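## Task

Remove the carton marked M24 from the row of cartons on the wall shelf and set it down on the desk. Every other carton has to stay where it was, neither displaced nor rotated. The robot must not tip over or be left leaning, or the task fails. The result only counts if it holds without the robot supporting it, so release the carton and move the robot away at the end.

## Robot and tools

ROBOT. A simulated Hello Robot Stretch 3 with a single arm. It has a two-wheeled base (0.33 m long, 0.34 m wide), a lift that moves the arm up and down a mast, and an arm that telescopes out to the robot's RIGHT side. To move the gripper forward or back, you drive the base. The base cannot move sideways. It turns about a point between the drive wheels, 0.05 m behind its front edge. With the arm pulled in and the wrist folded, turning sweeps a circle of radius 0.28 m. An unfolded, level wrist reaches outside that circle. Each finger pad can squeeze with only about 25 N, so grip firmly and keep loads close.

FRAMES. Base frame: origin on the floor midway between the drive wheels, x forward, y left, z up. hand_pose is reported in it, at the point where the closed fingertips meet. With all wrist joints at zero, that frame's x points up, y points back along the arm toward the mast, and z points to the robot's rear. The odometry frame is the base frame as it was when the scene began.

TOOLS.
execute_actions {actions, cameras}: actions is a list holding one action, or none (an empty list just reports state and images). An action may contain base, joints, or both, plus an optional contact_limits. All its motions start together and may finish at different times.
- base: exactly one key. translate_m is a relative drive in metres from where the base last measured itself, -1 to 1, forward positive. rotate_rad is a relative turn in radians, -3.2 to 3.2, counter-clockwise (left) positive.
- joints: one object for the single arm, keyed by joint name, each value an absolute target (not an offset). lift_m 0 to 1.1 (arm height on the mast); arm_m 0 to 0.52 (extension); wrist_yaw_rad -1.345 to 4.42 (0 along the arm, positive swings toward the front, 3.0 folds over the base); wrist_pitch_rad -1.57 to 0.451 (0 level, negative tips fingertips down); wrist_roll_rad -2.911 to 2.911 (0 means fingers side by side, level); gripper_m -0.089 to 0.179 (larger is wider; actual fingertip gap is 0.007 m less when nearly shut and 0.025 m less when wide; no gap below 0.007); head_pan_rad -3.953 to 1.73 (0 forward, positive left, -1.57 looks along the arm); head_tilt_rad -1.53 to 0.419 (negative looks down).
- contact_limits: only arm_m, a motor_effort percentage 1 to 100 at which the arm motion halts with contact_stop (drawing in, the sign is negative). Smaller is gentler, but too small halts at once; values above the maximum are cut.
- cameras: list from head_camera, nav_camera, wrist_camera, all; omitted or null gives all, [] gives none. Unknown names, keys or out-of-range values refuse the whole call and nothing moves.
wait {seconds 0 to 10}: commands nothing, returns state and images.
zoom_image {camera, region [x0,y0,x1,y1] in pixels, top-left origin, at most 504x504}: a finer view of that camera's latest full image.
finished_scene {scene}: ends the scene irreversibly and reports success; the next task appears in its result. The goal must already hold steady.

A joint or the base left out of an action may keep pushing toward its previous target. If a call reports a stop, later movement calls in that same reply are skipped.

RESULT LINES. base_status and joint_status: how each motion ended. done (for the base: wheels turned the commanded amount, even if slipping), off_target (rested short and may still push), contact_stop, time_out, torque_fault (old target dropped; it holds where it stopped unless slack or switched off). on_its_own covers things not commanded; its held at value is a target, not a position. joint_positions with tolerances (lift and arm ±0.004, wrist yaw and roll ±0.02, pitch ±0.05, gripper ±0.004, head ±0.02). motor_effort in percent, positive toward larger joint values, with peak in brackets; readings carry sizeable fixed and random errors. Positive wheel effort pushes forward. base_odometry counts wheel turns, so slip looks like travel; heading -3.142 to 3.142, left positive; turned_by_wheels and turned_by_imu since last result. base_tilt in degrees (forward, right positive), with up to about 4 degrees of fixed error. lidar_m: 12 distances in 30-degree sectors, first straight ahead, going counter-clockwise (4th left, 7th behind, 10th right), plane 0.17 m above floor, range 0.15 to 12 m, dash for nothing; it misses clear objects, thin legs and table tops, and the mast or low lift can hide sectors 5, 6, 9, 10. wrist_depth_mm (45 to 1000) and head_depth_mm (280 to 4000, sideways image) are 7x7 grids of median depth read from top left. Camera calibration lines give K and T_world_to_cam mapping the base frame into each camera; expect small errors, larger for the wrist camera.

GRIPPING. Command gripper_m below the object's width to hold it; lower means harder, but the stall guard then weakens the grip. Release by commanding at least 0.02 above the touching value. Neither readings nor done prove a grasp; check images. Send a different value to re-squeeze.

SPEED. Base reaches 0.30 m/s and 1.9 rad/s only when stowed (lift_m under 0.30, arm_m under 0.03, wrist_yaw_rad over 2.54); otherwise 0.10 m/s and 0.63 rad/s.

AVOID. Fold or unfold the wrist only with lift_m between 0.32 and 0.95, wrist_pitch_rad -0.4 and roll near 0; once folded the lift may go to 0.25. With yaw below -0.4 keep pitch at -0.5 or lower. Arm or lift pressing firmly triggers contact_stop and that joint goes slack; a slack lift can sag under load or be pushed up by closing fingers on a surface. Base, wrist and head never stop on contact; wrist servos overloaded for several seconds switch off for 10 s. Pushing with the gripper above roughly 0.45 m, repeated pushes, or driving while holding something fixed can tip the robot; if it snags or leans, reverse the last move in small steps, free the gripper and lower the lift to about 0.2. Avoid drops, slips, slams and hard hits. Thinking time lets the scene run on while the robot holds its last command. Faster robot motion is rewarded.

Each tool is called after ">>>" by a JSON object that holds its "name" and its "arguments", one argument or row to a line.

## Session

>>> {"name": "execute_actions", "arguments": {
  "actions": []
}}

Scene clock: 0.00 s.
base_odometry: x=+0.000 y=+0.000 heading=+0.000 (m, m, rad; odometry frame)
turned_by_wheels: +0.000 (rad since the last result)
turned_by_imu: +0.000 (rad since the last result)
base_tilt: forward=-0.8 right=+0.1 (deg)
lidar_m: 1.51 2.11 1.59 2.05 2.38 1.96 2.34 2.73 2.70 1.85 1.45 1.43
head_depth_mm: 1339 1344 1360 1362 1379 1384 1392 / 1427 1430 1445 1450 1465 1472 1484 / 1528 1524 1534 1558 1572 1582 1607 / 1645 1645 1658 1666 1683 1696 1721 / 1796 1784 1799 1809 1824 1850 1850 / 1902 1969 1968 2003 2025 2039 2016 / 2065 2143 2170 2195 2258 2244 2109
base_status: not commanded
joint_positions: lift_m=+0.599 arm_m=+0.001 wrist_yaw_rad=+2.885 wrist_pitch_rad=-0.537 wrist_roll_rad=-0.006 gripper_m=+0.037 head_pan_rad=-0.004 head_tilt_rad=-0.010
joint_status: not commanded
motor_effort: left_wheel=+0 right_wheel=+0 lift_m=+22 arm_m=+1 wrist_yaw_rad=+1 wrist_pitch_rad=+7 wrist_roll_rad=+0 gripper_m=+1 head_pan_rad=-1 head_tilt_rad=+3 (%)
hand_pose: x=+0.0315 y=+0.0550 z=+0.5864 quat_wxyz=(+0.273, +0.698, +0.100, +0.654) (m; base frame)
wrist_depth_mm: - - - - - - - / - - - - - - - / - - - - - - - / - - - - - - - / 895 916 932 920 947 935 946 / 778 794 - 786 799 811 792 / 701 700 707 702 714 725 706
pictures: head_camera (sideways: a quarter turn clockwise sets it upright), nav_camera (sideways: a quarter turn counterclockwise sets it upright), wrist_camera
camera_calibration (this result's frames):
head_camera: T_world_to_cam=[[-0.0559942, 0.00406617, -0.998423, 1.32663], [0.0120826, 0.999921, 0.00339465, 0.00175474], [0.998358, -0.0118735, -0.0560389, 0.0275031], [0, 0, 0, 1]] pos_world=[0.0468045, -0.00682235, 1.32607]
nav_camera: T_world_to_cam=[[0.0225051, -0.00920576, 0.999704, -1.25847], [0.0510025, -0.998645, -0.0103442, 0.0591887], [0.998445, 0.0512202, -0.0220051, -0.020427], [0, 0, 0, 1]] pos_world=[0.0456984, 0.0485696, 1.25826]
wrist_camera: T_world_to_cam=[[0.980071, -0.196577, 0.028608, -0.0334885], [-0.112401, -0.667515, -0.736064, 0.504458], [0.16379, 0.718179, -0.676308, 0.516243], [0, 0, 0, 1]] pos_world=[0.00496747, -0.0406046, 0.72141]
Images, in order (width x height): head_camera 896x504, nav_camera 672x504, wrist_camera 644x364.

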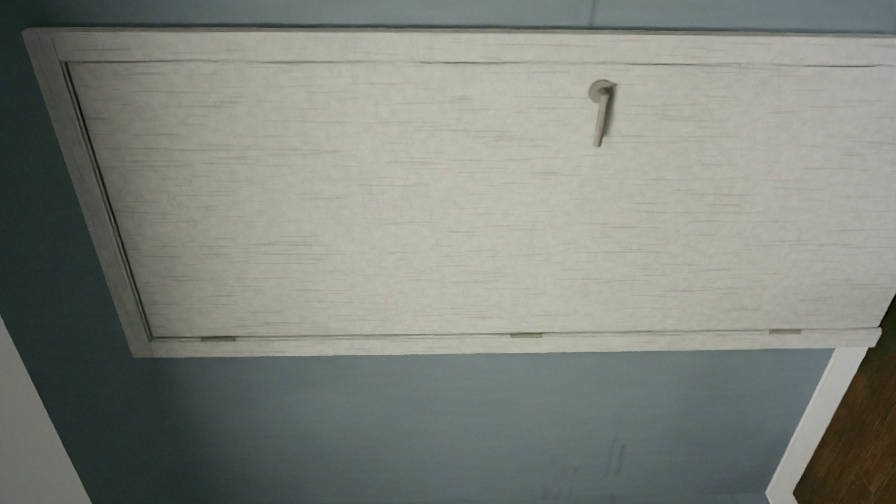

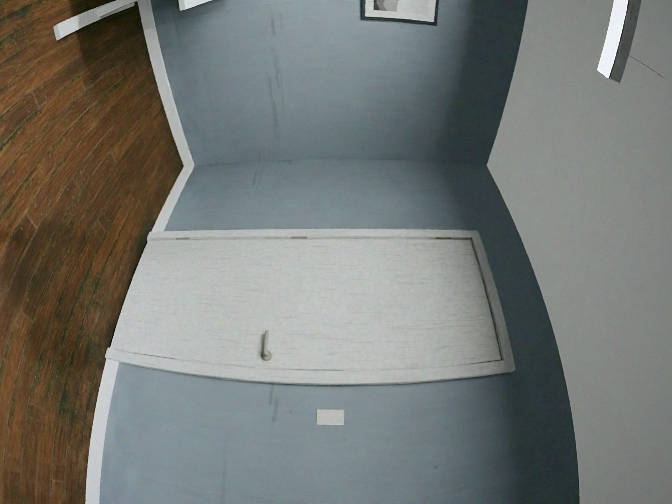

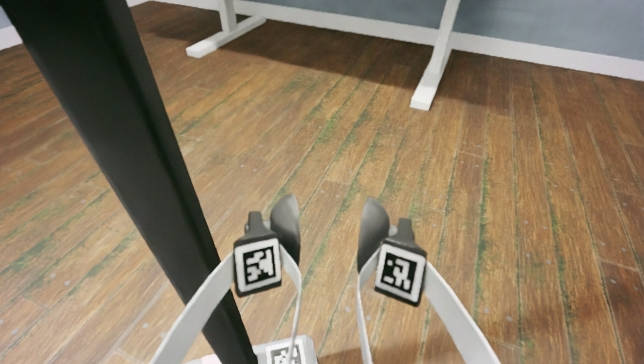

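>>> {"name": "execute_actions", "arguments": {
  "actions": [
    {"joints": {"head_pan_rad": 1.6, "head_tilt_rad": -0.2}}
  ],
  "cameras": ["head_camera","nav_camera"]
}}

>>> {"name": "execute_actions", "arguments": {
  "actions": [
    {"joints": {"head_pan_rad": -1.57}}
  ],
  "cameras": ["head_camera","nav_camera"]
}}

>>> {"name": "execute_actions", "arguments": {
  "actions": [
    {"joints": {"head_pan_rad": -3.3}}
  ],
  "cameras": ["head_camera","nav_camera"]
}}

Scene clock: 4.23 s.
base_odometry: x=+0.000 y=+0.000 heading=+0.000 (m, m, rad; odometry frame)
turned_by_wheels: +0.000 (rad since the last result)
turned_by_imu: +0.001 (rad since the last result)
base_tilt: forward=-0.8 right=+0.0 (deg)
lidar_m: 1.51 2.11 1.58 2.05 2.38 1.96 2.34 2.73 2.69 1.86 1.45 1.43
head_depth_mm: 1870 1936 2005 2055 1517 2138 1650 / 1989 2071 2158 2178 1745 2147 1648 / 2115 2205 2301 2331 2434 2151 1654 / 2292 2361 2491 2501 2200 2130 1649 / 2467 2568 2670 2745 2838 2170 1653 / 2678 2752 2902 3012 2991 2160 1647 / 2502 2568 2656 2734 2726 2156 1661
base_status: not commanded
joint_positions: lift_m=+0.599 arm_m=+0.001 wrist_yaw_rad=+2.885 wrist_pitch_rad=-0.537 wrist_roll_rad=-0.006 gripper_m=+0.037 head_pan_rad=+1.593 head_tilt_rad=-0.197
joint_status: all done
motor_effort: left_wheel=+0(0) right_wheel=+1(1) lift_m=+22(22) arm_m=+1(0) wrist_yaw_rad=+1(0) wrist_pitch_rad=+7(7) wrist_roll_rad=+0(0) gripper_m=+0(1) head_pan_rad=+3(47) head_tilt_rad=+0(14) (%)
hand_pose: x=+0.0315 y=+0.0550 z=+0.5864 quat_wxyz=(+0.273, +0.698, +0.100, +0.654) (m; base frame)
wrist_depth_mm: - - - - - - - / - - - - - - - / - - - - - - - / - - - - - - - / 890 880 941 933 956 938 942 / 784 778 - 768 798 801 811 / 688 697 697 709 705 715 710
pictures: head_camera (sideways: a quarter turn clockwise sets it upright), nav_camera (sideways: a quarter turn counterclockwise sets it upright)
camera_calibration (this result's frames):
head_camera: T_world_to_cam=[[0.00145299, -0.240862, -0.970558, 1.28976], [-0.999908, -0.0134712, 0.00184621, 0.00994444], [-0.0135193, 0.970466, -0.24086, 0.274255], [0, 0, 0, 1]] pos_world=[0.0117772, 0.0446338, 1.31783]
nav_camera: T_world_to_cam=[[0.00453896, 0.208341, 0.978046, -1.22992], [0.997041, 0.074107, -0.0204132, 0.0665229], [-0.076733, 0.975245, -0.207388, 0.227452], [0, 0, 0, 1]] pos_world=[-0.0432904, 0.029492, 1.25145]
Images, in order (width x height): head_camera 896x504, nav_camera 672x504.

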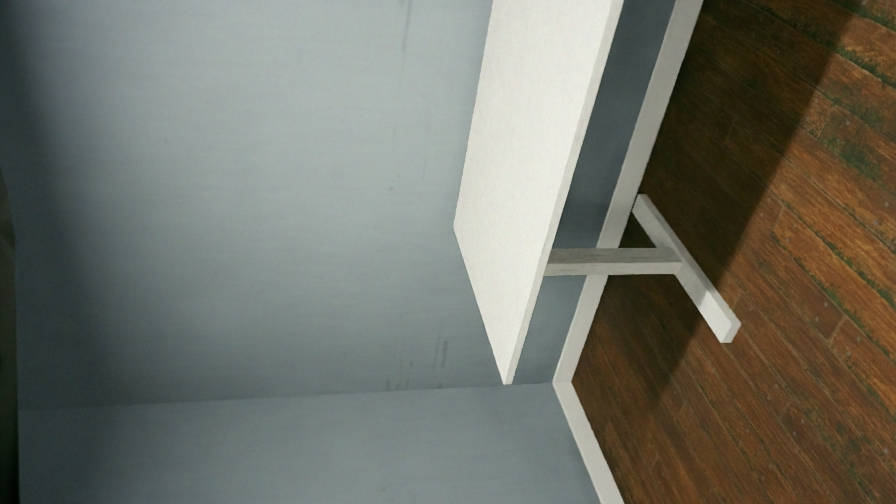

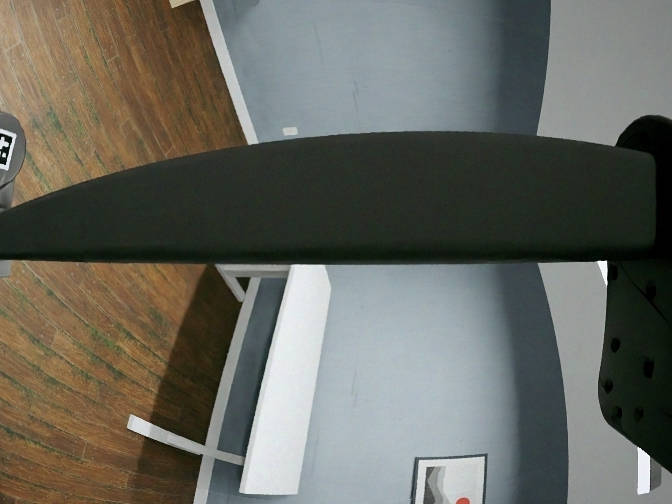

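Scene clock: 6.33 s.
base_odometry: x=+0.000 y=+0.000 heading=+0.000 (m, m, rad; odometry frame)
turned_by_wheels: +0.000 (rad since the last result)
turned_by_imu: +0.001 (rad since the last result)
base_tilt: forward=-0.9 right=+0.1 (deg)
lidar_m: 1.52 2.11 1.58 2.05 2.38 1.96 2.34 2.73 2.70 1.86 1.46 1.43
head_depth_mm: 2433 2515 2644 2712 2768 2165 1652 / 2554 2688 2784 2904 2928 2174 1648 / 2499 2558 2700 2878 2945 2144 1647 / 2164 2261 2321 2473 2522 2159 1661 / 1879 1960 2043 2073 2190 2137 1655 / 1698 1754 1794 1853 1929 1961 1645 / 1530 1569 1623 1661 1727 1768 1646
base_status: not commanded
joint_positions: lift_m=+0.599 arm_m=+0.001 wrist_yaw_rad=+2.885 wrist_pitch_rad=-0.537 wrist_roll_rad=-0.006 gripper_m=+0.037 head_pan_rad=-1.563 head_tilt_rad=-0.197
joint_status: all done
motor_effort: left_wheel=+0(0) right_wheel=+1(1) lift_m=+22(22) arm_m=+1(1) wrist_yaw_rad=+0(0) wrist_pitch_rad=+7(7) wrist_roll_rad=+0(0) gripper_m=+0(0) head_pan_rad=-5(47) head_tilt_rad=+0(0) (%)
hand_pose: x=+0.0315 y=+0.0550 z=+0.5864 quat_wxyz=(+0.273, +0.698, +0.100, +0.654) (m; base frame)
wrist_depth_mm: - - - - - - - / - - - - - - - / - - - - - - - / - - - - - - - / 888 918 916 926 974 936 945 / 772 784 - 800 802 814 797 / 697 694 711 699 693 714 715
pictures: head_camera (sideways: a quarter turn clockwise sets it upright), nav_camera (sideways: a quarter turn counterclockwise sets it upright)
camera_calibration (this result's frames):
head_camera: T_world_to_cam=[[0.00190119, 0.241015, -0.97052, 1.28971], [0.999998, -0.000459432, 0.00184484, -0.00225325], [-0.0000012529, -0.970521, -0.241015, 0.274376], [0, 0, 0, 1]] pos_world=[-0.000198395, -0.0445529, 1.31782]
nav_camera: T_world_to_cam=[[-0.00743951, -0.208415, 0.978012, -1.2298], [-0.997977, -0.0602075, -0.0204216, 0.0787035], [0.0631398, -0.976186, -0.207545, 0.226803], [0, 0, 0, 1]] pos_world=[0.0550748, -0.030169, 1.25144]
Images, in order (width x height): head_camera 896x504, nav_camera 672x504.

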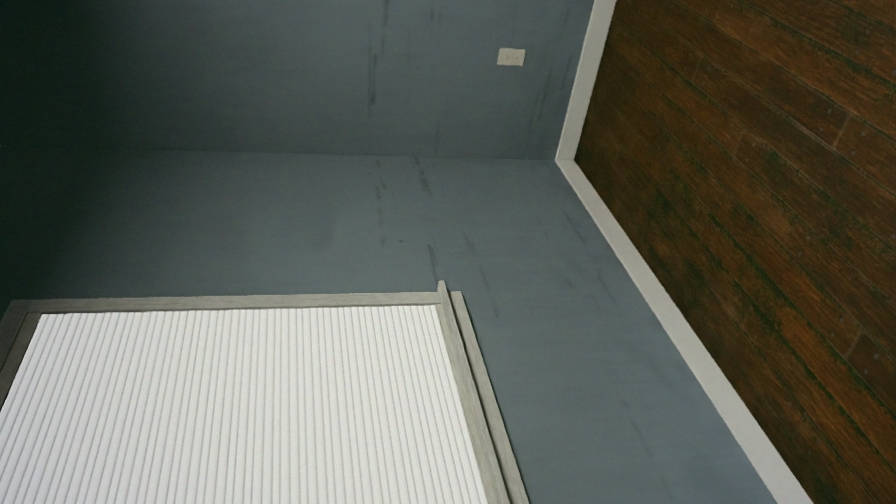

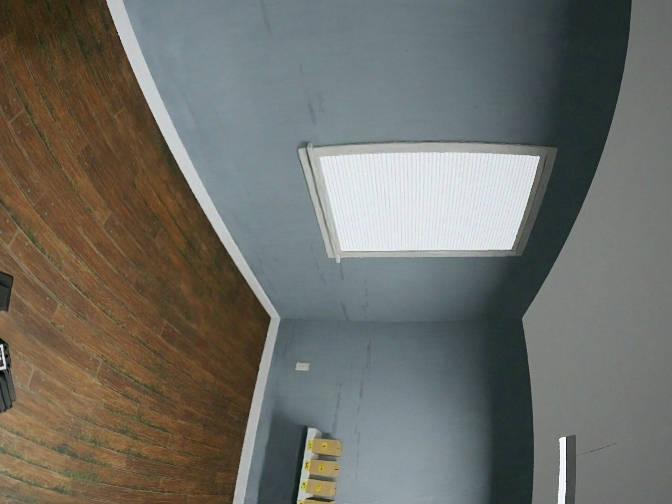

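Scene clock: 7.77 s.
base_odometry: x=+0.000 y=+0.000 heading=+0.000 (m, m, rad; odometry frame)
turned_by_wheels: +0.000 (rad since the last result)
turned_by_imu: +0.000 (rad since the last result)
base_tilt: forward=-0.8 right=+0.1 (deg)
lidar_m: 1.52 2.11 1.58 2.05 2.38 1.96 2.34 2.74 2.69 1.85 1.45 1.43
head_depth_mm: 2015 2081 2164 2223 2144 2059 1642 / 2124 2183 2256 2345 2311 2107 1648 / 2198 2298 2385 2495 2350 2168 1642 / 2298 2437 2512 2589 2613 2215 1649 / 2431 2544 2632 2783 2591 2165 1645 / 2582 2683 2805 2923 3046 2167 1653 / 2712 2893 2980 3135 3152 2178 1644
base_status: not commanded
joint_positions: lift_m=+0.599 arm_m=+0.001 wrist_yaw_rad=+2.885 wrist_pitch_rad=-0.537 wrist_roll_rad=-0.006 gripper_m=+0.037 head_pan_rad=-3.293 head_tilt_rad=-0.197
joint_status: all done
motor_effort: left_wheel=+0(0) right_wheel=+0(1) lift_m=+22(22) arm_m=+1(1) wrist_yaw_rad=+0(1) wrist_pitch_rad=+8(7) wrist_roll_rad=+0(0) gripper_m=+0(1) head_pan_rad=-5(47) head_tilt_rad=-2(1) (%)
hand_pose: x=+0.0315 y=+0.0550 z=+0.5864 quat_wxyz=(+0.273, +0.698, +0.100, +0.654) (m; base frame)
wrist_depth_mm: - - - - - - - / - - - - - - - / - - - - - - - / - - - - - - - / 870 895 923 908 940 924 920 / 768 797 - 801 792 791 812 / 676 690 691 692 718 712 726
pictures: head_camera (sideways: a quarter turn clockwise sets it upright), nav_camera (sideways: a quarter turn counterclockwise sets it upright)
camera_calibration (this result's frames):
head_camera: T_world_to_cam=[[0.237695, -0.0400905, -0.970512, 1.28826], [-0.158987, -0.987279, 0.00184458, 0.00481692], [-0.95824, 0.15386, -0.241045, 0.28026], [0, 0, 0, 1]] pos_world=[-0.0368914, 0.013282, 1.31782]
nav_camera: T_world_to_cam=[[-0.204629, 0.0403907, 0.978006, -1.22859], [0.0987672, 0.994901, -0.0204232, 0.0720154], [-0.973844, 0.0924157, -0.207575, 0.233168], [0, 0, 0, 1]] pos_world=[-0.0314501, -0.0435728, 1.25144]
Images, in order (width x height): head_camera 896x504, nav_camera 672x504.

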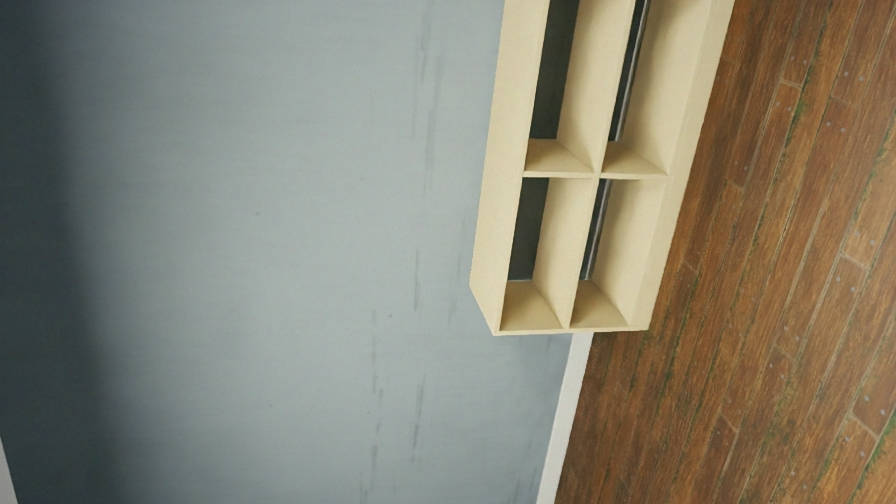

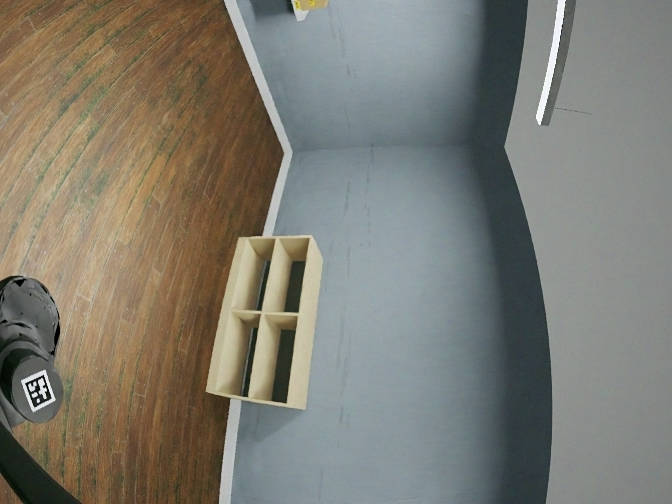

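>>> {"name": "execute_actions", "arguments": {
  "actions": [
    {"joints": {"head_pan_rad": -2.4, "head_tilt_rad": -0.15}}
  ],
  "cameras": ["head_camera","nav_camera"]
}}

Scene clock: 11.27 s.
base_odometry: x=+0.000 y=+0.000 heading=+0.000 (m, m, rad; odometry frame)
turned_by_wheels: +0.000 (rad since the last result)
turned_by_imu: +0.001 (rad since the last result)
base_tilt: forward=-0.9 right=+0.0 (deg)
lidar_m: 1.52 2.12 1.58 2.05 2.38 1.96 2.33 2.73 2.69 1.86 1.45 1.43
head_depth_mm: 2648 2712 2823 2959 3072 2280 1705 / 2579 2704 2775 2891 3001 2285 1705 / 2511 2580 2714 2790 2958 2262 1725 / 2468 2575 2639 2509 2842 2289 1729 / 2429 2493 2558 2503 2781 2295 1726 / 2354 2454 2547 2460 2725 2284 1730 / 2296 2388 2436 2513 2663 2285 1710
base_status: not commanded
joint_positions: lift_m=+0.599 arm_m=+0.001 wrist_yaw_rad=+2.885 wrist_pitch_rad=-0.537 wrist_roll_rad=-0.006 gripper_m=+0.037 head_pan_rad=-2.407 head_tilt_rad=-0.162
joint_status: all done
motor_effort: left_wheel=+0(0) right_wheel=+1(1) lift_m=+22(22) arm_m=+1(1) wrist_yaw_rad=+0(0) wrist_pitch_rad=+7(7) wrist_roll_rad=+0(0) gripper_m=+0(0) head_pan_rad=+3(46) head_tilt_rad=+6(11) (%)
hand_pose: x=+0.0315 y=+0.0550 z=+0.5864 quat_wxyz=(+0.273, +0.698, +0.100, +0.654) (m; base frame)
wrist_depth_mm: - - - - - - - / - - - - - - - / - - - - - - - / - - - - - - - / 867 899 913 912 943 917 967 / 773 787 - 805 835 806 818 / 680 680 699 697 698 711 723
pictures: head_camera (sideways: a quarter turn clockwise sets it upright), nav_camera (sideways: a quarter turn counterclockwise sets it upright)
camera_calibration (this result's frames):
head_camera: T_world_to_cam=[[0.15571, 0.135403, -0.978479, 1.29918], [0.663832, -0.747879, 0.00214586, -0.000594611], [-0.731493, -0.649879, -0.206337, 0.233701], [0, 0, 0, 1]] pos_world=[-0.0309494, -0.0244806, 1.31944]
nav_camera: T_world_to_cam=[[-0.134833, -0.109448, 0.984805, -1.23792], [-0.708307, 0.70566, -0.0185521, 0.0745035], [-0.692907, -0.700046, -0.172669, 0.186018], [0, 0, 0, 1]] pos_world=[0.0147531, -0.0578397, 1.25261]
Images, in order (width x height): head_camera 896x504, nav_camera 672x504.

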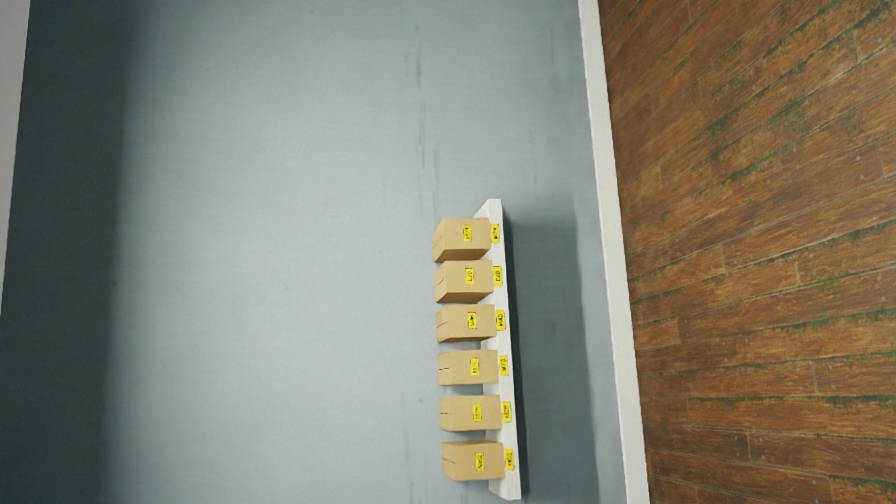

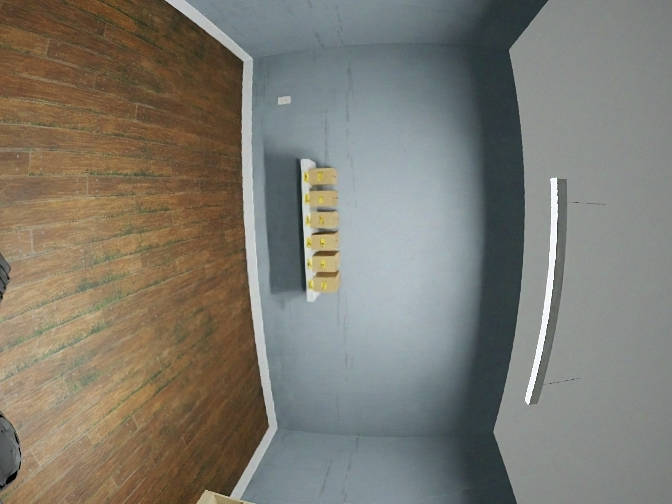

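>>> {"name": "zoom_image", "arguments": {
  "camera": "head_camera",
  "region": [420, 190, 540, 504]
}}

Region (420, 190, 540, 504) of head_camera's 896x504 image, scaled by 1.605, with more detail than that image has; it fills the left 193 columns of this view, and the rest is white.

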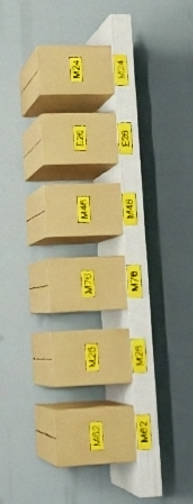

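>>> {"name": "execute_actions", "arguments": {
  "actions": [
    {"base": {"rotate_rad": -2.487}, "joints": {"lift_m": 0.28, "wrist_pitch_rad": -0.4, "wrist_yaw_rad": 2.96, "head_pan_rad": 0.25, "head_tilt_rad": -0.3}}
  ],
  "cameras": ["head_camera"]
}}

>>> {"name": "execute_actions", "arguments": {
  "actions": [
    {"base": {"translate_m": 1.0}}
  ],
  "cameras": ["head_camera"]
}}

Scene clock: 31.80 s.
base_odometry: x=+0.000 y=+0.000 heading=-2.487 (m, m, rad; odometry frame)
turned_by_wheels: -2.487 (rad since the last result)
turned_by_imu: -2.479 (rad since the last result)
base_tilt: forward=-0.9 right=+0.2 (deg)
lidar_m: 2.70 2.69 1.70 1.44 1.44 1.60 2.08 1.58 2.05 2.35 1.96 2.34
head_depth_mm: 2355 2486 2675 2845 2534 1886 1487 / 2348 2497 2622 2797 2581 1894 1494 / 2337 2452 2551 2793 2604 1873 1497 / 2327 2464 2545 2785 2603 1876 1495 / 2296 2433 2534 2772 2595 1900 1488 / 2274 2420 2561 2721 2582 1887 1506 / 2289 2403 2577 2716 2554 1892 1503
base_status: done
joint_positions: lift_m=+0.280 arm_m=+0.001 wrist_yaw_rad=+2.957 wrist_pitch_rad=-0.421 wrist_roll_rad=-0.006 gripper_m=+0.037 head_pan_rad=+0.243 head_tilt_rad=-0.297
joint_status: all done
motor_effort: left_wheel=+4(14) right_wheel=-2(6) lift_m=+15(19) arm_m=+1(1) wrist_yaw_rad=+3(3) wrist_pitch_rad=+12(12) wrist_roll_rad=+0(0) gripper_m=+1(1) head_pan_rad=+3(46) head_tilt_rad=-1(12) (%)
hand_pose: x=+0.0199 y=+0.0742 z=+0.2925 quat_wxyz=(+0.211, +0.700, +0.084, +0.677) (m; base frame)
wrist_depth_mm: - - - - - - - / - - - - - - - / 884 - 873 897 922 932 926 / 685 684 688 697 700 715 716 / 564 551 - 564 596 579 589 / 470 493 - - 488 490 494 / - - - - 420 426 432
pictures: head_camera (sideways: a quarter turn clockwise sets it upright)
camera_calibration (this result's frames):
head_camera: T_world_to_cam=[[-0.327089, -0.0771296, -0.941841, 1.25426], [-0.232221, 0.972663, 0.000993499, 0.00637185], [0.916017, 0.21904, -0.336058, 0.392486], [0, 0, 0, 1]] pos_world=[0.0522094, 0.00457259, 1.3132]
Images, in order (width x height): head_camera 896x504.

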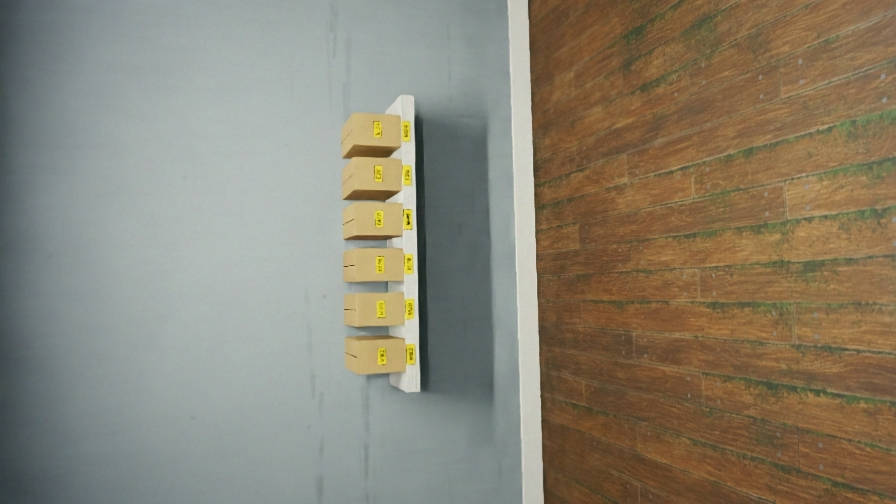

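Scene clock: 36.90 s.
base_odometry: x=-0.793 y=-0.609 heading=-2.487 (m, m, rad; odometry frame)
turned_by_wheels: +0.000 (rad since the last result)
turned_by_imu: +0.002 (rad since the last result)
base_tilt: forward=-0.8 right=+0.0 (deg)
lidar_m: 1.74 1.74 1.97 1.73 1.73 1.96 2.56 2.75 2.42 1.67 1.68 2.06
head_depth_mm: 1502 1604 1694 1800 1960 1901 1500 / 1499 1590 1684 1774 1922 1899 1497 / 1492 1580 1678 1565 1918 1895 1485 / 1473 1573 1655 1549 1896 1891 1489 / 1488 1565 1642 1557 1895 1891 1497 / 1463 1549 1640 1570 1865 1888 1495 / 1456 1546 1632 1576 1841 1888 1493
base_status: done
joint_positions: lift_m=+0.280 arm_m=+0.001 wrist_yaw_rad=+2.957 wrist_pitch_rad=-0.420 wrist_roll_rad=-0.006 gripper_m=+0.037 head_pan_rad=+0.243 head_tilt_rad=-0.297
joint_status: not commanded
motor_effort: left_wheel=+4(15) right_wheel=-3(5) lift_m=+15(15) arm_m=+1(1) wrist_yaw_rad=+3(2) wrist_pitch_rad=+11(11) wrist_roll_rad=+0(0) gripper_m=+1(0) head_pan_rad=+3(3) head_tilt_rad=-1(0) (%)
hand_pose: x=+0.0198 y=+0.0743 z=+0.2927 quat_wxyz=(+0.210, +0.700, +0.084, +0.677) (m; base frame)
wrist_depth_mm: - - - - - - - / - - - - - - - / 866 - 893 914 923 928 955 / 662 682 703 697 701 744 705 / 551 554 - 578 595 569 597 / 477 495 - - 488 486 501 / - - - - 423 423 429
pictures: head_camera (sideways: a quarter turn clockwise sets it upright)
camera_calibration (this result's frames):
head_camera: T_world_to_cam=[[-0.327522, -0.0772704, -0.941679, 1.25405], [-0.232314, 0.97264, 0.000989337, 0.00637784], [0.915838, 0.219089, -0.336512, 0.393077], [0, 0, 0, 1]] pos_world=[0.0522142, 0.00457835, 1.31318]
Images, in order (width x height): head_camera 896x504.

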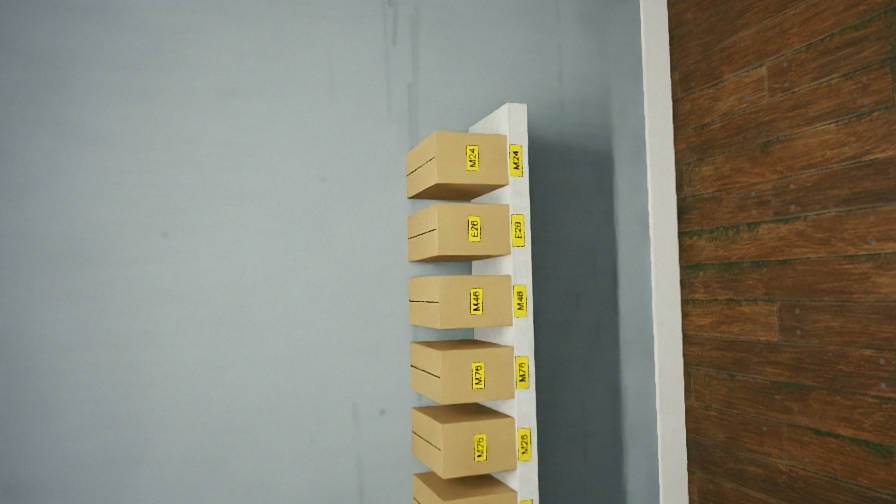

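>>> {"name": "zoom_image", "arguments": {
  "camera": "head_camera",
  "region": [390, 90, 560, 504]
}}

Region (390, 90, 560, 504) of head_camera's 896x504 image, scaled by 1.217, with more detail than that image has; it fills the left 207 columns of this view, and the rest is white.

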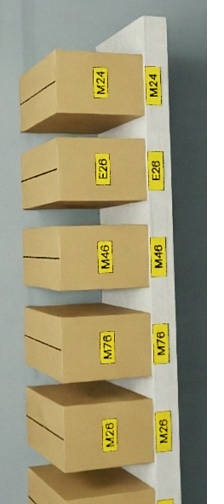

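>>> {"name": "zoom_image", "arguments": {
  "camera": "head_camera",
  "region": [390, 90, 550, 270]
}}

Region (390, 90, 550, 270) of head_camera's 896x504 image, scaled by 2.800, with more detail than that image has.

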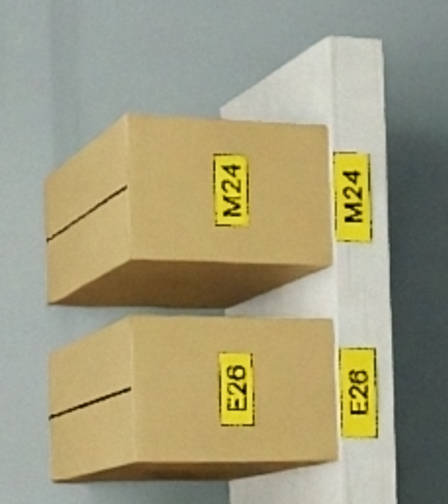

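>>> {"name": "execute_actions", "arguments": {
  "actions": [
    {"base": {"translate_m": 1.0}, "joints": {"head_pan_rad": 0.0, "head_tilt_rad": -0.7}}
  ],
  "cameras": []
}}

>>> {"name": "execute_actions", "arguments": {
  "actions": [
    {"base": {"translate_m": 0.114}, "joints": {"lift_m": 0.55}}
  ],
  "cameras": ["head_camera"]
}}

Scene clock: 60.57 s.
base_odometry: x=-1.586 y=-1.218 heading=-2.487 (m, m, rad; odometry frame)
turned_by_wheels: +0.000 (rad since the last result)
turned_by_imu: +0.003 (rad since the last result)
base_tilt: forward=-0.8 right=+0.1 (deg)
lidar_m: 0.78 0.78 0.88 1.48 2.02 2.30 3.56 3.61 1.81 1.48 1.67 0.92
head_depth_mm: 739 847 987 1182 1452 1347 1171 / 717 813 946 1119 1367 1350 1173 / 699 786 905 1064 1300 1346 1173 / 677 766 874 1021 1217 1352 1178 / 655 739 844 916 795 1318 1173 / 638 716 799 679 728 1294 1174 / 621 695 774 745 745 1270 1175
base_status: done
joint_positions: lift_m=+0.280 arm_m=+0.001 wrist_yaw_rad=+2.957 wrist_pitch_rad=-0.420 wrist_roll_rad=-0.006 gripper_m=+0.037 head_pan_rad=+0.007 head_tilt_rad=-0.692
joint_status: all done
motor_effort: left_wheel=+4(15) right_wheel=-2(4) lift_m=+15(15) arm_m=+0(1) wrist_yaw_rad=+3(2) wrist_pitch_rad=+11(12) wrist_roll_rad=+0(0) gripper_m=+0(1) head_pan_rad=-4(28) head_tilt_rad=-3(25) (%)
hand_pose: x=+0.0198 y=+0.0743 z=+0.2927 quat_wxyz=(+0.210, +0.700, +0.084, +0.677) (m; base frame)
wrist_depth_mm: - - - - - 822 651 / - - - - - 856 663 / 867 - 887 909 912 812 674 / 665 680 703 726 719 717 674 / 561 564 - 570 605 596 595 / 472 498 - - 495 496 492 / - - - - 426 434 430
pictures: none
No camera images: the call's "cameras" was empty. Leave "cameras" out to get every camera's image.

Scene clock: 63.87 s.
base_odometry: x=-1.677 y=-1.288 heading=-2.486 (m, m, rad; odometry frame)
turned_by_wheels: +0.000 (rad since the last result)
turned_by_imu: +0.001 (rad since the last result)
base_tilt: forward=-0.9 right=+0.0 (deg)
lidar_m: 0.67 0.67 0.76 1.27 2.06 2.34 3.68 3.70 1.86 1.50 1.44 0.79
head_depth_mm: 631 722 840 1011 1240 1342 1170 / 611 697 806 953 1175 1333 1174 / 595 673 774 910 1106 1293 1170 / 575 651 745 866 1037 1274 1171 / 559 630 719 834 784 1240 1183 / 546 608 692 701 587 678 1173 / 528 591 668 677 577 676 1170
base_status: done
joint_positions: lift_m=+0.550 arm_m=+0.001 wrist_yaw_rad=+2.958 wrist_pitch_rad=-0.420 wrist_roll_rad=-0.006 gripper_m=+0.037 head_pan_rad=+0.007 head_tilt_rad=-0.692
joint_status: all done
motor_effort: left_wheel=+4(14) right_wheel=-1(5) lift_m=+29(31) arm_m=+1(1) wrist_yaw_rad=+2(2) wrist_pitch_rad=+11(11) wrist_roll_rad=+0(0) gripper_m=+1(1) head_pan_rad=-5(4) head_tilt_rad=-3(4) (%)
hand_pose: x=+0.0198 y=+0.0744 z=+0.5619 quat_wxyz=(+0.210, +0.700, +0.084, +0.677) (m; base frame)
wrist_depth_mm: - - - - 916 641 337 / - - - - 967 721 564 / - - - - - 766 596 / - - - - - 797 612 / 917 931 - 979 938 824 617 / 791 803 - 819 800 812 667 / 672 692 697 693 714 725 669
pictures: head_camera (sideways: a quarter turn clockwise sets it upright)
camera_calibration (this result's frames):
head_camera: T_world_to_cam=[[-0.67308, -0.000810674, -0.739569, 0.992594], [0.00144511, 0.999996, -0.00241133, 0.00937883], [0.739568, -0.00269178, -0.673076, 0.832059], [0, 0, 0, 1]] pos_world=[0.0527168, -0.0063344, 1.29415]
Images, in order (width x height): head_camera 896x504.

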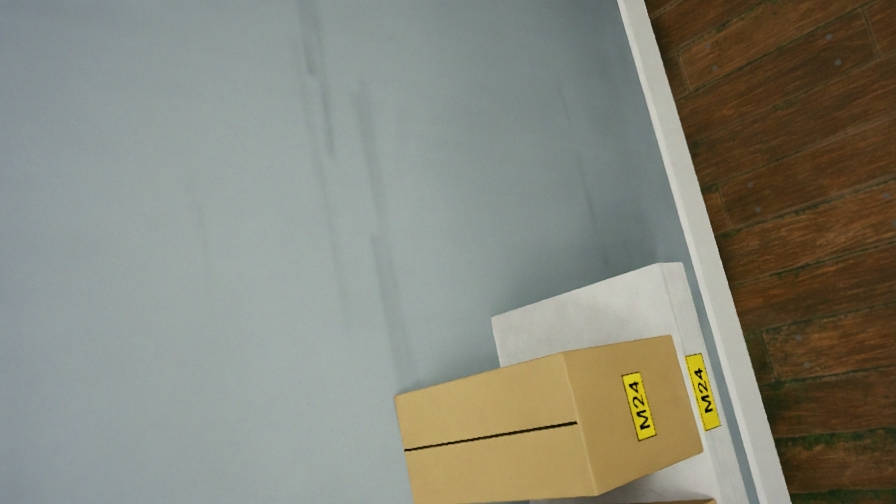

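>>> {"name": "execute_actions", "arguments": {
  "actions": [
    {"base": {"rotate_rad": 1.87}, "joints": {"lift_m": 0.93, "head_pan_rad": -1.57, "head_tilt_rad": -0.75}}
  ],
  "cameras": ["head_camera"]
}}

Scene clock: 71.40 s.
base_odometry: x=-1.677 y=-1.288 heading=-0.617 (m, m, rad; odometry frame)
turned_by_wheels: +1.870 (rad since the last result)
turned_by_imu: +1.869 (rad since the last result)
base_tilt: forward=-0.9 right=+0.2 (deg)
lidar_m: 2.06 2.14 2.94 3.66 1.86 1.50 1.72 0.95 0.70 0.67 0.70 0.96
head_depth_mm: 559 636 736 837 - - 1149 / 560 634 736 876 - - 1162 / 560 639 736 832 - - - / 560 639 725 640 - - - / 560 638 740 700 - - 1156 / 563 639 724 659 647 1259 1152 / 562 639 728 642 648 1274 1152
base_status: done
joint_positions: lift_m=+0.930 arm_m=+0.001 wrist_yaw_rad=+2.958 wrist_pitch_rad=-0.419 wrist_roll_rad=-0.006 gripper_m=+0.037 head_pan_rad=-1.563 head_tilt_rad=-0.741
joint_status: all done
motor_effort: left_wheel=-4(9) right_wheel=+3(6) lift_m=+29(23) arm_m=+1(0) wrist_yaw_rad=+2(2) wrist_pitch_rad=+11(11) wrist_roll_rad=+0(0) gripper_m=+0(1) head_pan_rad=-5(45) head_tilt_rad=-4(10) (%)
hand_pose: x=+0.0198 y=+0.0744 z=+0.9419 quat_wxyz=(+0.210, +0.700, +0.084, +0.677) (m; base frame)
wrist_depth_mm: - - - - - - - / - - - - - - - / - - - - - - - / - - - - - - - / - - - - - - - / - - - - - - - / - - - - - - -
pictures: head_camera (sideways: a quarter turn clockwise sets it upright)
camera_calibration (this result's frames):
head_camera: T_world_to_cam=[[-0.00171281, 0.70798, -0.706231, 0.94505], [0.999996, -0.000385254, -0.00281148, 0.00380844], [-0.00226255, -0.706233, -0.707976, 0.881977], [0, 0, 0, 1]] pos_world=[-0.00019421, -0.0461936, 1.29185]
Images, in order (width x height): head_camera 896x504.

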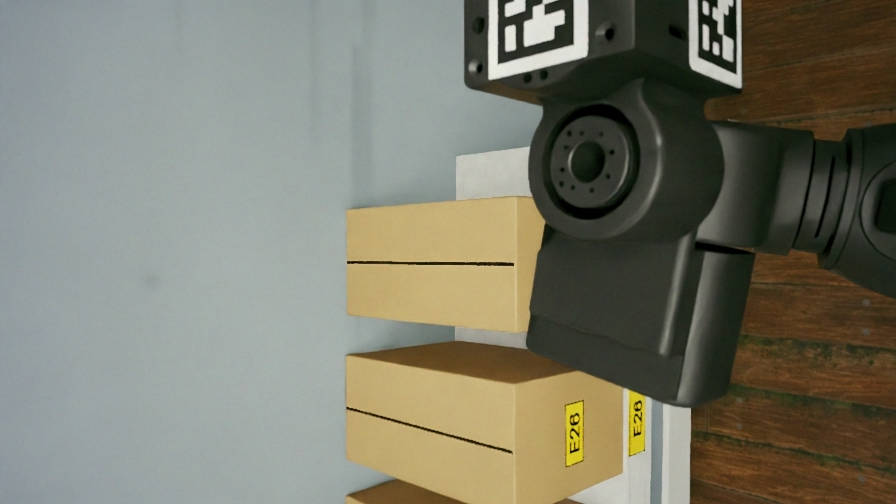

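>>> {"name": "execute_actions", "arguments": {
  "actions": [
    {"base": {"translate_m": 0.03}, "joints": {"wrist_yaw_rad": 0.0, "gripper_m": 0.167, "lift_m": 0.945}}
  ],
  "cameras": []
}}

>>> {"name": "execute_actions", "arguments": {
  "actions": [
    {"joints": {"wrist_pitch_rad": -1.4, "lift_m": 1.0, "arm_m": 0.39, "gripper_m": 0.167, "head_tilt_rad": -0.55}}
  ],
  "cameras": ["head_camera","wrist_camera"]
}}

Scene clock: 82.83 s.
base_odometry: x=-1.652 y=-1.305 heading=-0.617 (m, m, rad; odometry frame)
turned_by_wheels: +0.000 (rad since the last result)
turned_by_imu: +0.001 (rad since the last result)
base_tilt: forward=-0.8 right=+0.1 (deg)
lidar_m: 2.02 2.11 2.91 3.70 2.41 1.52 1.75 0.94 0.69 0.67 0.70 0.96
head_depth_mm: 560 634 736 821 - - - / 559 638 736 830 - - 1114 / 562 637 720 - - - 1116 / 561 638 724 660 623 1274 1138 / 562 639 740 690 704 1286 1159 / 562 639 726 641 646 1279 1155 / 561 640 727 680 683 1281 1155
base_status: done
joint_positions: lift_m=+0.945 arm_m=+0.001 wrist_yaw_rad=+0.004 wrist_pitch_rad=-0.419 wrist_roll_rad=-0.006 gripper_m=+0.133 head_pan_rad=-1.563 head_tilt_rad=-0.741
joint_status: gripper_m off_target (ended at +0.133, target +0.167); the others done
motor_effort: left_wheel=-4(6) right_wheel=+3(6) lift_m=+29(35) arm_m=+1(0) wrist_yaw_rad=-3(3) wrist_pitch_rad=+11(11) wrist_roll_rad=+0(0) gripper_m=+100(99) head_pan_rad=-4(4) head_tilt_rad=-4(3) (%)
hand_pose: x=-0.0207 y=-0.3703 z=+0.9569 quat_wxyz=(+0.694, +0.149, -0.689, -0.146) (m; base frame)
wrist_depth_mm: 397 391 392 380 379 383 373 / 437 438 433 420 421 418 414 / 473 466 476 463 461 463 463 / 387 404 424 400 521 521 510 / 336 327 383 331 592 587 593 / 314 292 336 286 658 - 690 / 351 347 352 328 456 809 790
pictures: none
No camera images: the call's "cameras" was empty. Leave "cameras" out to get every camera's image.

Scene clock: 86.90 s.
base_odometry: x=-1.652 y=-1.305 heading=-0.617 (m, m, rad; odometry frame)
turned_by_wheels: +0.000 (rad since the last result)
turned_by_imu: +0.001 (rad since the last result)
base_tilt: forward=-0.8 right=+0.0 (deg)
lidar_m: 2.03 2.10 2.90 3.71 2.41 1.52 1.75 0.95 0.69 0.67 0.70 0.97
head_depth_mm: 542 580 688 749 858 1005 1185 / 542 - 675 750 858 934 1190 / 543 - 678 750 681 617 1196 / 543 591 662 751 639 602 1181 / 542 599 667 743 791 656 1191 / 544 599 668 741 637 606 1179 / 543 601 669 743 677 638 1186
base_status: not commanded
joint_positions: lift_m=+1.000 arm_m=+0.390 wrist_yaw_rad=+0.002 wrist_pitch_rad=-1.397 wrist_roll_rad=-0.006 gripper_m=+0.167 head_pan_rad=-1.563 head_tilt_rad=-0.557
joint_status: all done
motor_effort: left_wheel=-4(4) right_wheel=+3(3) lift_m=+29(30) arm_m=+6(5) wrist_yaw_rad=+0(2) wrist_pitch_rad=-2(11) wrist_roll_rad=+0(0) gripper_m=+1(99) head_pan_rad=-4(5) head_tilt_rad=+2(16) (%)
hand_pose: x=-0.0216 y=-0.5553 z=+0.8817 quat_wxyz=(+0.544, +0.456, -0.539, -0.453) (m; base frame)
wrist_depth_mm: 200 194 190 185 180 176 170 / 204 204 203 202 202 274 261 / 206 205 204 202 384 621 561 / 207 208 207 204 381 - - / 211 218 209 207 389 - - / 210 213 210 207 393 - - / 213 212 212 209 - - -
pictures: head_camera (sideways: a quarter turn clockwise sets it upright), wrist_camera
camera_calibration (this result's frames):
head_camera: T_world_to_cam=[[-0.000480018, 0.566801, -0.823855, 1.09836], [0.999999, -0.000983036, -0.00125896, 0.0017877], [-0.00152346, -0.823854, -0.566799, 0.698329], [0, 0, 0, 1]] pos_world=[-0.000196587, -0.0472277, 1.3007]
wrist_camera: T_world_to_cam=[[-0.997838, -0.0606693, -0.0252586, -0.02965], [-0.0614263, 0.99765, 0.0303547, 0.558494], [0.0233576, 0.0318406, -0.99922, 1.06355], [0, 0, 0, 1]] pos_world=[-0.0201216, -0.592845, 1.04502]
Images, in order (width x height): head_camera 896x504, wrist_camera 644x364.

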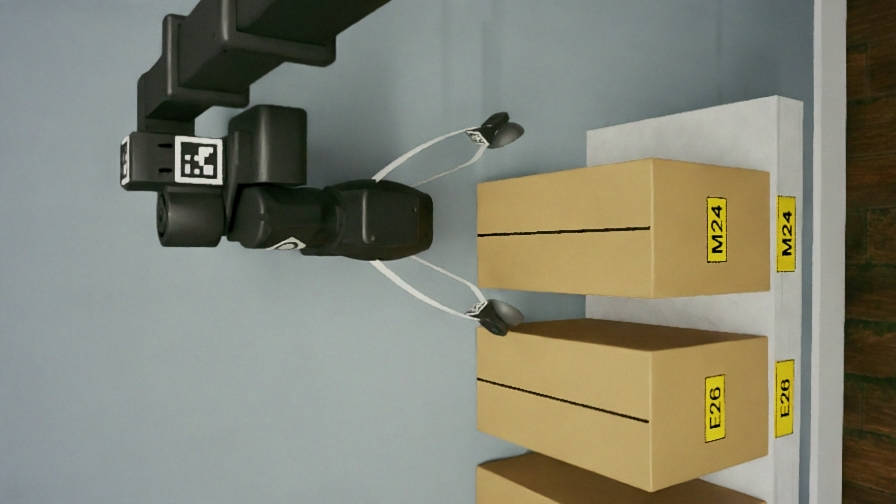

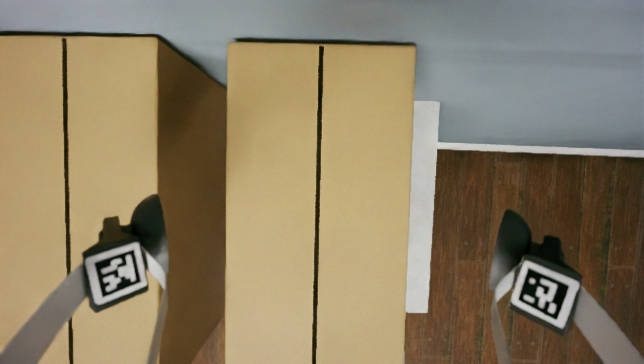

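>>> {"name": "execute_actions", "arguments": {
  "actions": [
    {"base": {"translate_m": 0.005}, "joints": {"lift_m": 0.94}}
  ],
  "cameras": ["wrist_camera"]
}}

Scene clock: 98.20 s.
base_odometry: x=-1.648 y=-1.308 heading=-0.617 (m, m, rad; odometry frame)
turned_by_wheels: +0.000 (rad since the last result)
turned_by_imu: +0.001 (rad since the last result)
base_tilt: forward=-0.9 right=+0.2 (deg)
lidar_m: 2.02 2.11 2.90 3.66 2.41 1.53 1.75 0.94 0.70 0.67 0.70 0.96
head_depth_mm: 540 596 642 - 859 1008 1188 / 542 589 - 750 861 785 1181 / 541 589 - 739 660 618 1185 / 543 596 667 736 637 602 1183 / 545 600 667 746 773 693 1191 / 543 600 668 740 639 605 1186 / 544 600 671 748 666 637 1192
base_status: done
joint_positions: lift_m=+0.940 arm_m=+0.390 wrist_yaw_rad=+0.002 wrist_pitch_rad=-1.398 wrist_roll_rad=-0.006 gripper_m=+0.167 head_pan_rad=-1.563 head_tilt_rad=-0.556
joint_status: all done
motor_effort: left_wheel=-3(5) right_wheel=+2(8) lift_m=+15(26) arm_m=+4(7) wrist_yaw_rad=-1(1) wrist_pitch_rad=-1(2) wrist_roll_rad=+0(0) gripper_m=+1(2) head_pan_rad=-4(5) head_tilt_rad=+3(3) (%)
hand_pose: x=-0.0216 y=-0.5551 z=+0.8226 quat_wxyz=(+0.543, +0.457, -0.539, -0.454) (m; base frame)
wrist_depth_mm: 142 168 143 142 141 176 170 / 144 181 143 143 142 273 261 / 145 181 145 145 144 618 577 / 147 182 146 145 144 1000 - / 148 213 147 147 146 - 986 / - 198 150 148 148 - - / 151 185 150 150 148 - -
pictures: wrist_camera
camera_calibration (this result's frames):
wrist_camera: T_world_to_cam=[[-0.99786, -0.0602587, -0.0253772, -0.0308074], [-0.0610396, 0.997647, 0.0312111, 0.5594], [0.0234367, 0.0326933, -0.999191, 1.0049], [0, 0, 0, 1]] pos_world=[-0.0201476, -0.592793, 0.985846]
Images, in order (width x height): wrist_camera 644x364.

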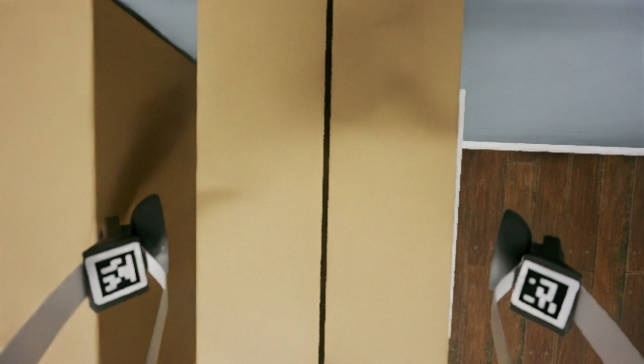

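>>> {"name": "execute_actions", "arguments": {
  "actions": [
    {"joints": {"lift_m": 0.921}}
  ],
  "cameras": ["wrist_camera","head_camera"]
}}

Scene clock: 103.43 s.
base_odometry: x=-1.648 y=-1.308 heading=-0.617 (m, m, rad; odometry frame)
turned_by_wheels: +0.000 (rad since the last result)
turned_by_imu: +0.001 (rad since the last result)
base_tilt: forward=-0.8 right=+0.2 (deg)
lidar_m: 2.02 2.10 2.90 3.68 2.40 1.53 1.76 0.94 0.70 0.67 0.70 0.96
head_depth_mm: 542 598 649 - 876 1006 1185 / 542 597 - 763 844 786 1186 / 542 598 - 753 659 620 1186 / 545 599 667 741 638 602 1189 / 544 599 669 752 773 691 1183 / 544 601 668 744 638 605 1185 / 543 602 668 744 663 634 1187
base_status: not commanded
joint_positions: lift_m=+0.921 arm_m=+0.390 wrist_yaw_rad=+0.002 wrist_pitch_rad=-1.398 wrist_roll_rad=-0.006 gripper_m=+0.167 head_pan_rad=-1.563 head_tilt_rad=-0.556
joint_status: all done
motor_effort: left_wheel=-3(3) right_wheel=+2(3) lift_m=+15(14) arm_m=+6(6) wrist_yaw_rad=-1(1) wrist_pitch_rad=-1(1) wrist_roll_rad=+0(0) gripper_m=+1(1) head_pan_rad=-4(5) head_tilt_rad=+4(3) (%)
hand_pose: x=-0.0216 y=-0.5551 z=+0.8036 quat_wxyz=(+0.543, +0.457, -0.539, -0.454) (m; base frame)
wrist_depth_mm: 133 169 123 123 123 163 171 / 133 180 124 124 123 247 263 / 134 182 126 125 125 595 572 / 135 182 127 126 126 971 - / 135 212 127 127 126 - - / - 199 129 128 127 999 985 / 136 184 130 130 129 - -
pictures: head_camera (sideways: a quarter turn clockwise sets it upright), wrist_camera
camera_calibration (this result's frames):
head_camera: T_world_to_cam=[[-0.000478285, 0.566573, -0.824011, 1.09856], [0.999999, -0.000983383, -0.00125659, 0.00178461], [-0.00152227, -0.824011, -0.566572, 0.698033], [0, 0, 0, 1]] pos_world=[-0.000196585, -0.047228, 1.30072]
wrist_camera: T_world_to_cam=[[-0.99786, -0.0602587, -0.0253772, -0.0312896], [-0.0610396, 0.997647, 0.0312113, 0.559992], [0.0234367, 0.0326936, -0.999191, 0.985917], [0, 0, 0, 1]] pos_world=[-0.0201476, -0.592793, 0.966847]
Images, in order (width x height): head_camera 896x504, wrist_camera 644x364.

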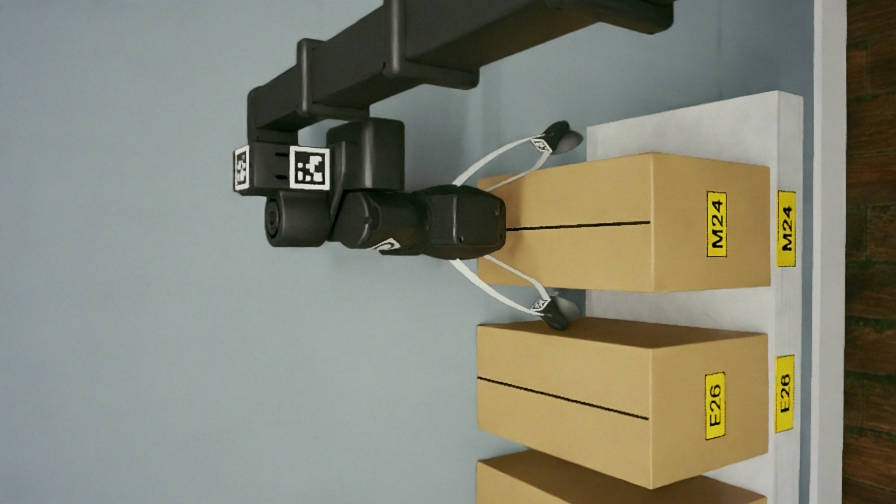

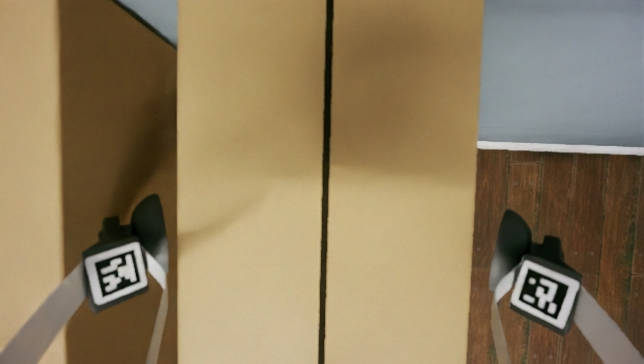

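>>> {"name": "execute_actions", "arguments": {
  "actions": [
    {"joints": {"lift_m": 0.912}}
  ],
  "cameras": ["wrist_camera"]
}}

Scene clock: 106.37 s.
base_odometry: x=-1.648 y=-1.308 heading=-0.617 (m, m, rad; odometry frame)
turned_by_wheels: +0.000 (rad since the last result)
turned_by_imu: +0.001 (rad since the last result)
base_tilt: forward=-0.9 right=+0.0 (deg)
lidar_m: 2.02 2.10 2.90 3.68 2.40 1.53 1.76 0.94 0.70 0.67 0.70 0.97
head_depth_mm: 542 597 654 - 878 1036 1187 / 541 600 - 766 843 787 1180 / 541 599 - 752 647 618 1183 / 543 601 667 730 638 603 1183 / 542 601 665 745 770 690 1179 / 545 599 668 740 638 605 1183 / 544 600 669 748 665 635 1186
base_status: not commanded
joint_positions: lift_m=+0.912 arm_m=+0.390 wrist_yaw_rad=+0.002 wrist_pitch_rad=-1.398 wrist_roll_rad=-0.006 gripper_m=+0.167 head_pan_rad=-1.563 head_tilt_rad=-0.556
joint_status: all done
motor_effort: left_wheel=-3(3) right_wheel=+3(3) lift_m=+15(14) arm_m=+4(6) wrist_yaw_rad=-1(1) wrist_pitch_rad=-1(1) wrist_roll_rad=+0(0) gripper_m=+1(1) head_pan_rad=-5(5) head_tilt_rad=+2(2) (%)
hand_pose: x=-0.0216 y=-0.5551 z=+0.7946 quat_wxyz=(+0.543, +0.457, -0.539, -0.454) (m; base frame)
wrist_depth_mm: 132 167 114 114 114 154 170 / 133 168 116 115 114 243 264 / 134 170 117 116 116 492 562 / 135 170 117 117 117 993 971 / 135 151 118 118 117 993 986 / - 178 119 120 118 119 986 / 136 172 121 120 120 981 997
pictures: wrist_camera
camera_calibration (this result's frames):
wrist_camera: T_world_to_cam=[[-0.99786, -0.0602586, -0.0253772, -0.0315181], [-0.0610395, 0.997647, 0.0312111, 0.560274], [0.0234367, 0.0326933, -0.999191, 0.97692], [0, 0, 0, 1]] pos_world=[-0.0201476, -0.592793, 0.957842]
Images, in order (width x height): wrist_camera 644x364.

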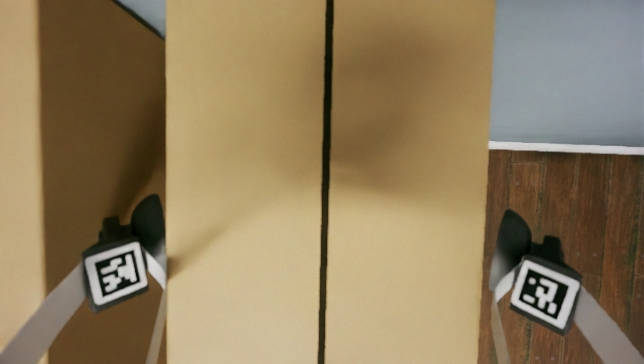

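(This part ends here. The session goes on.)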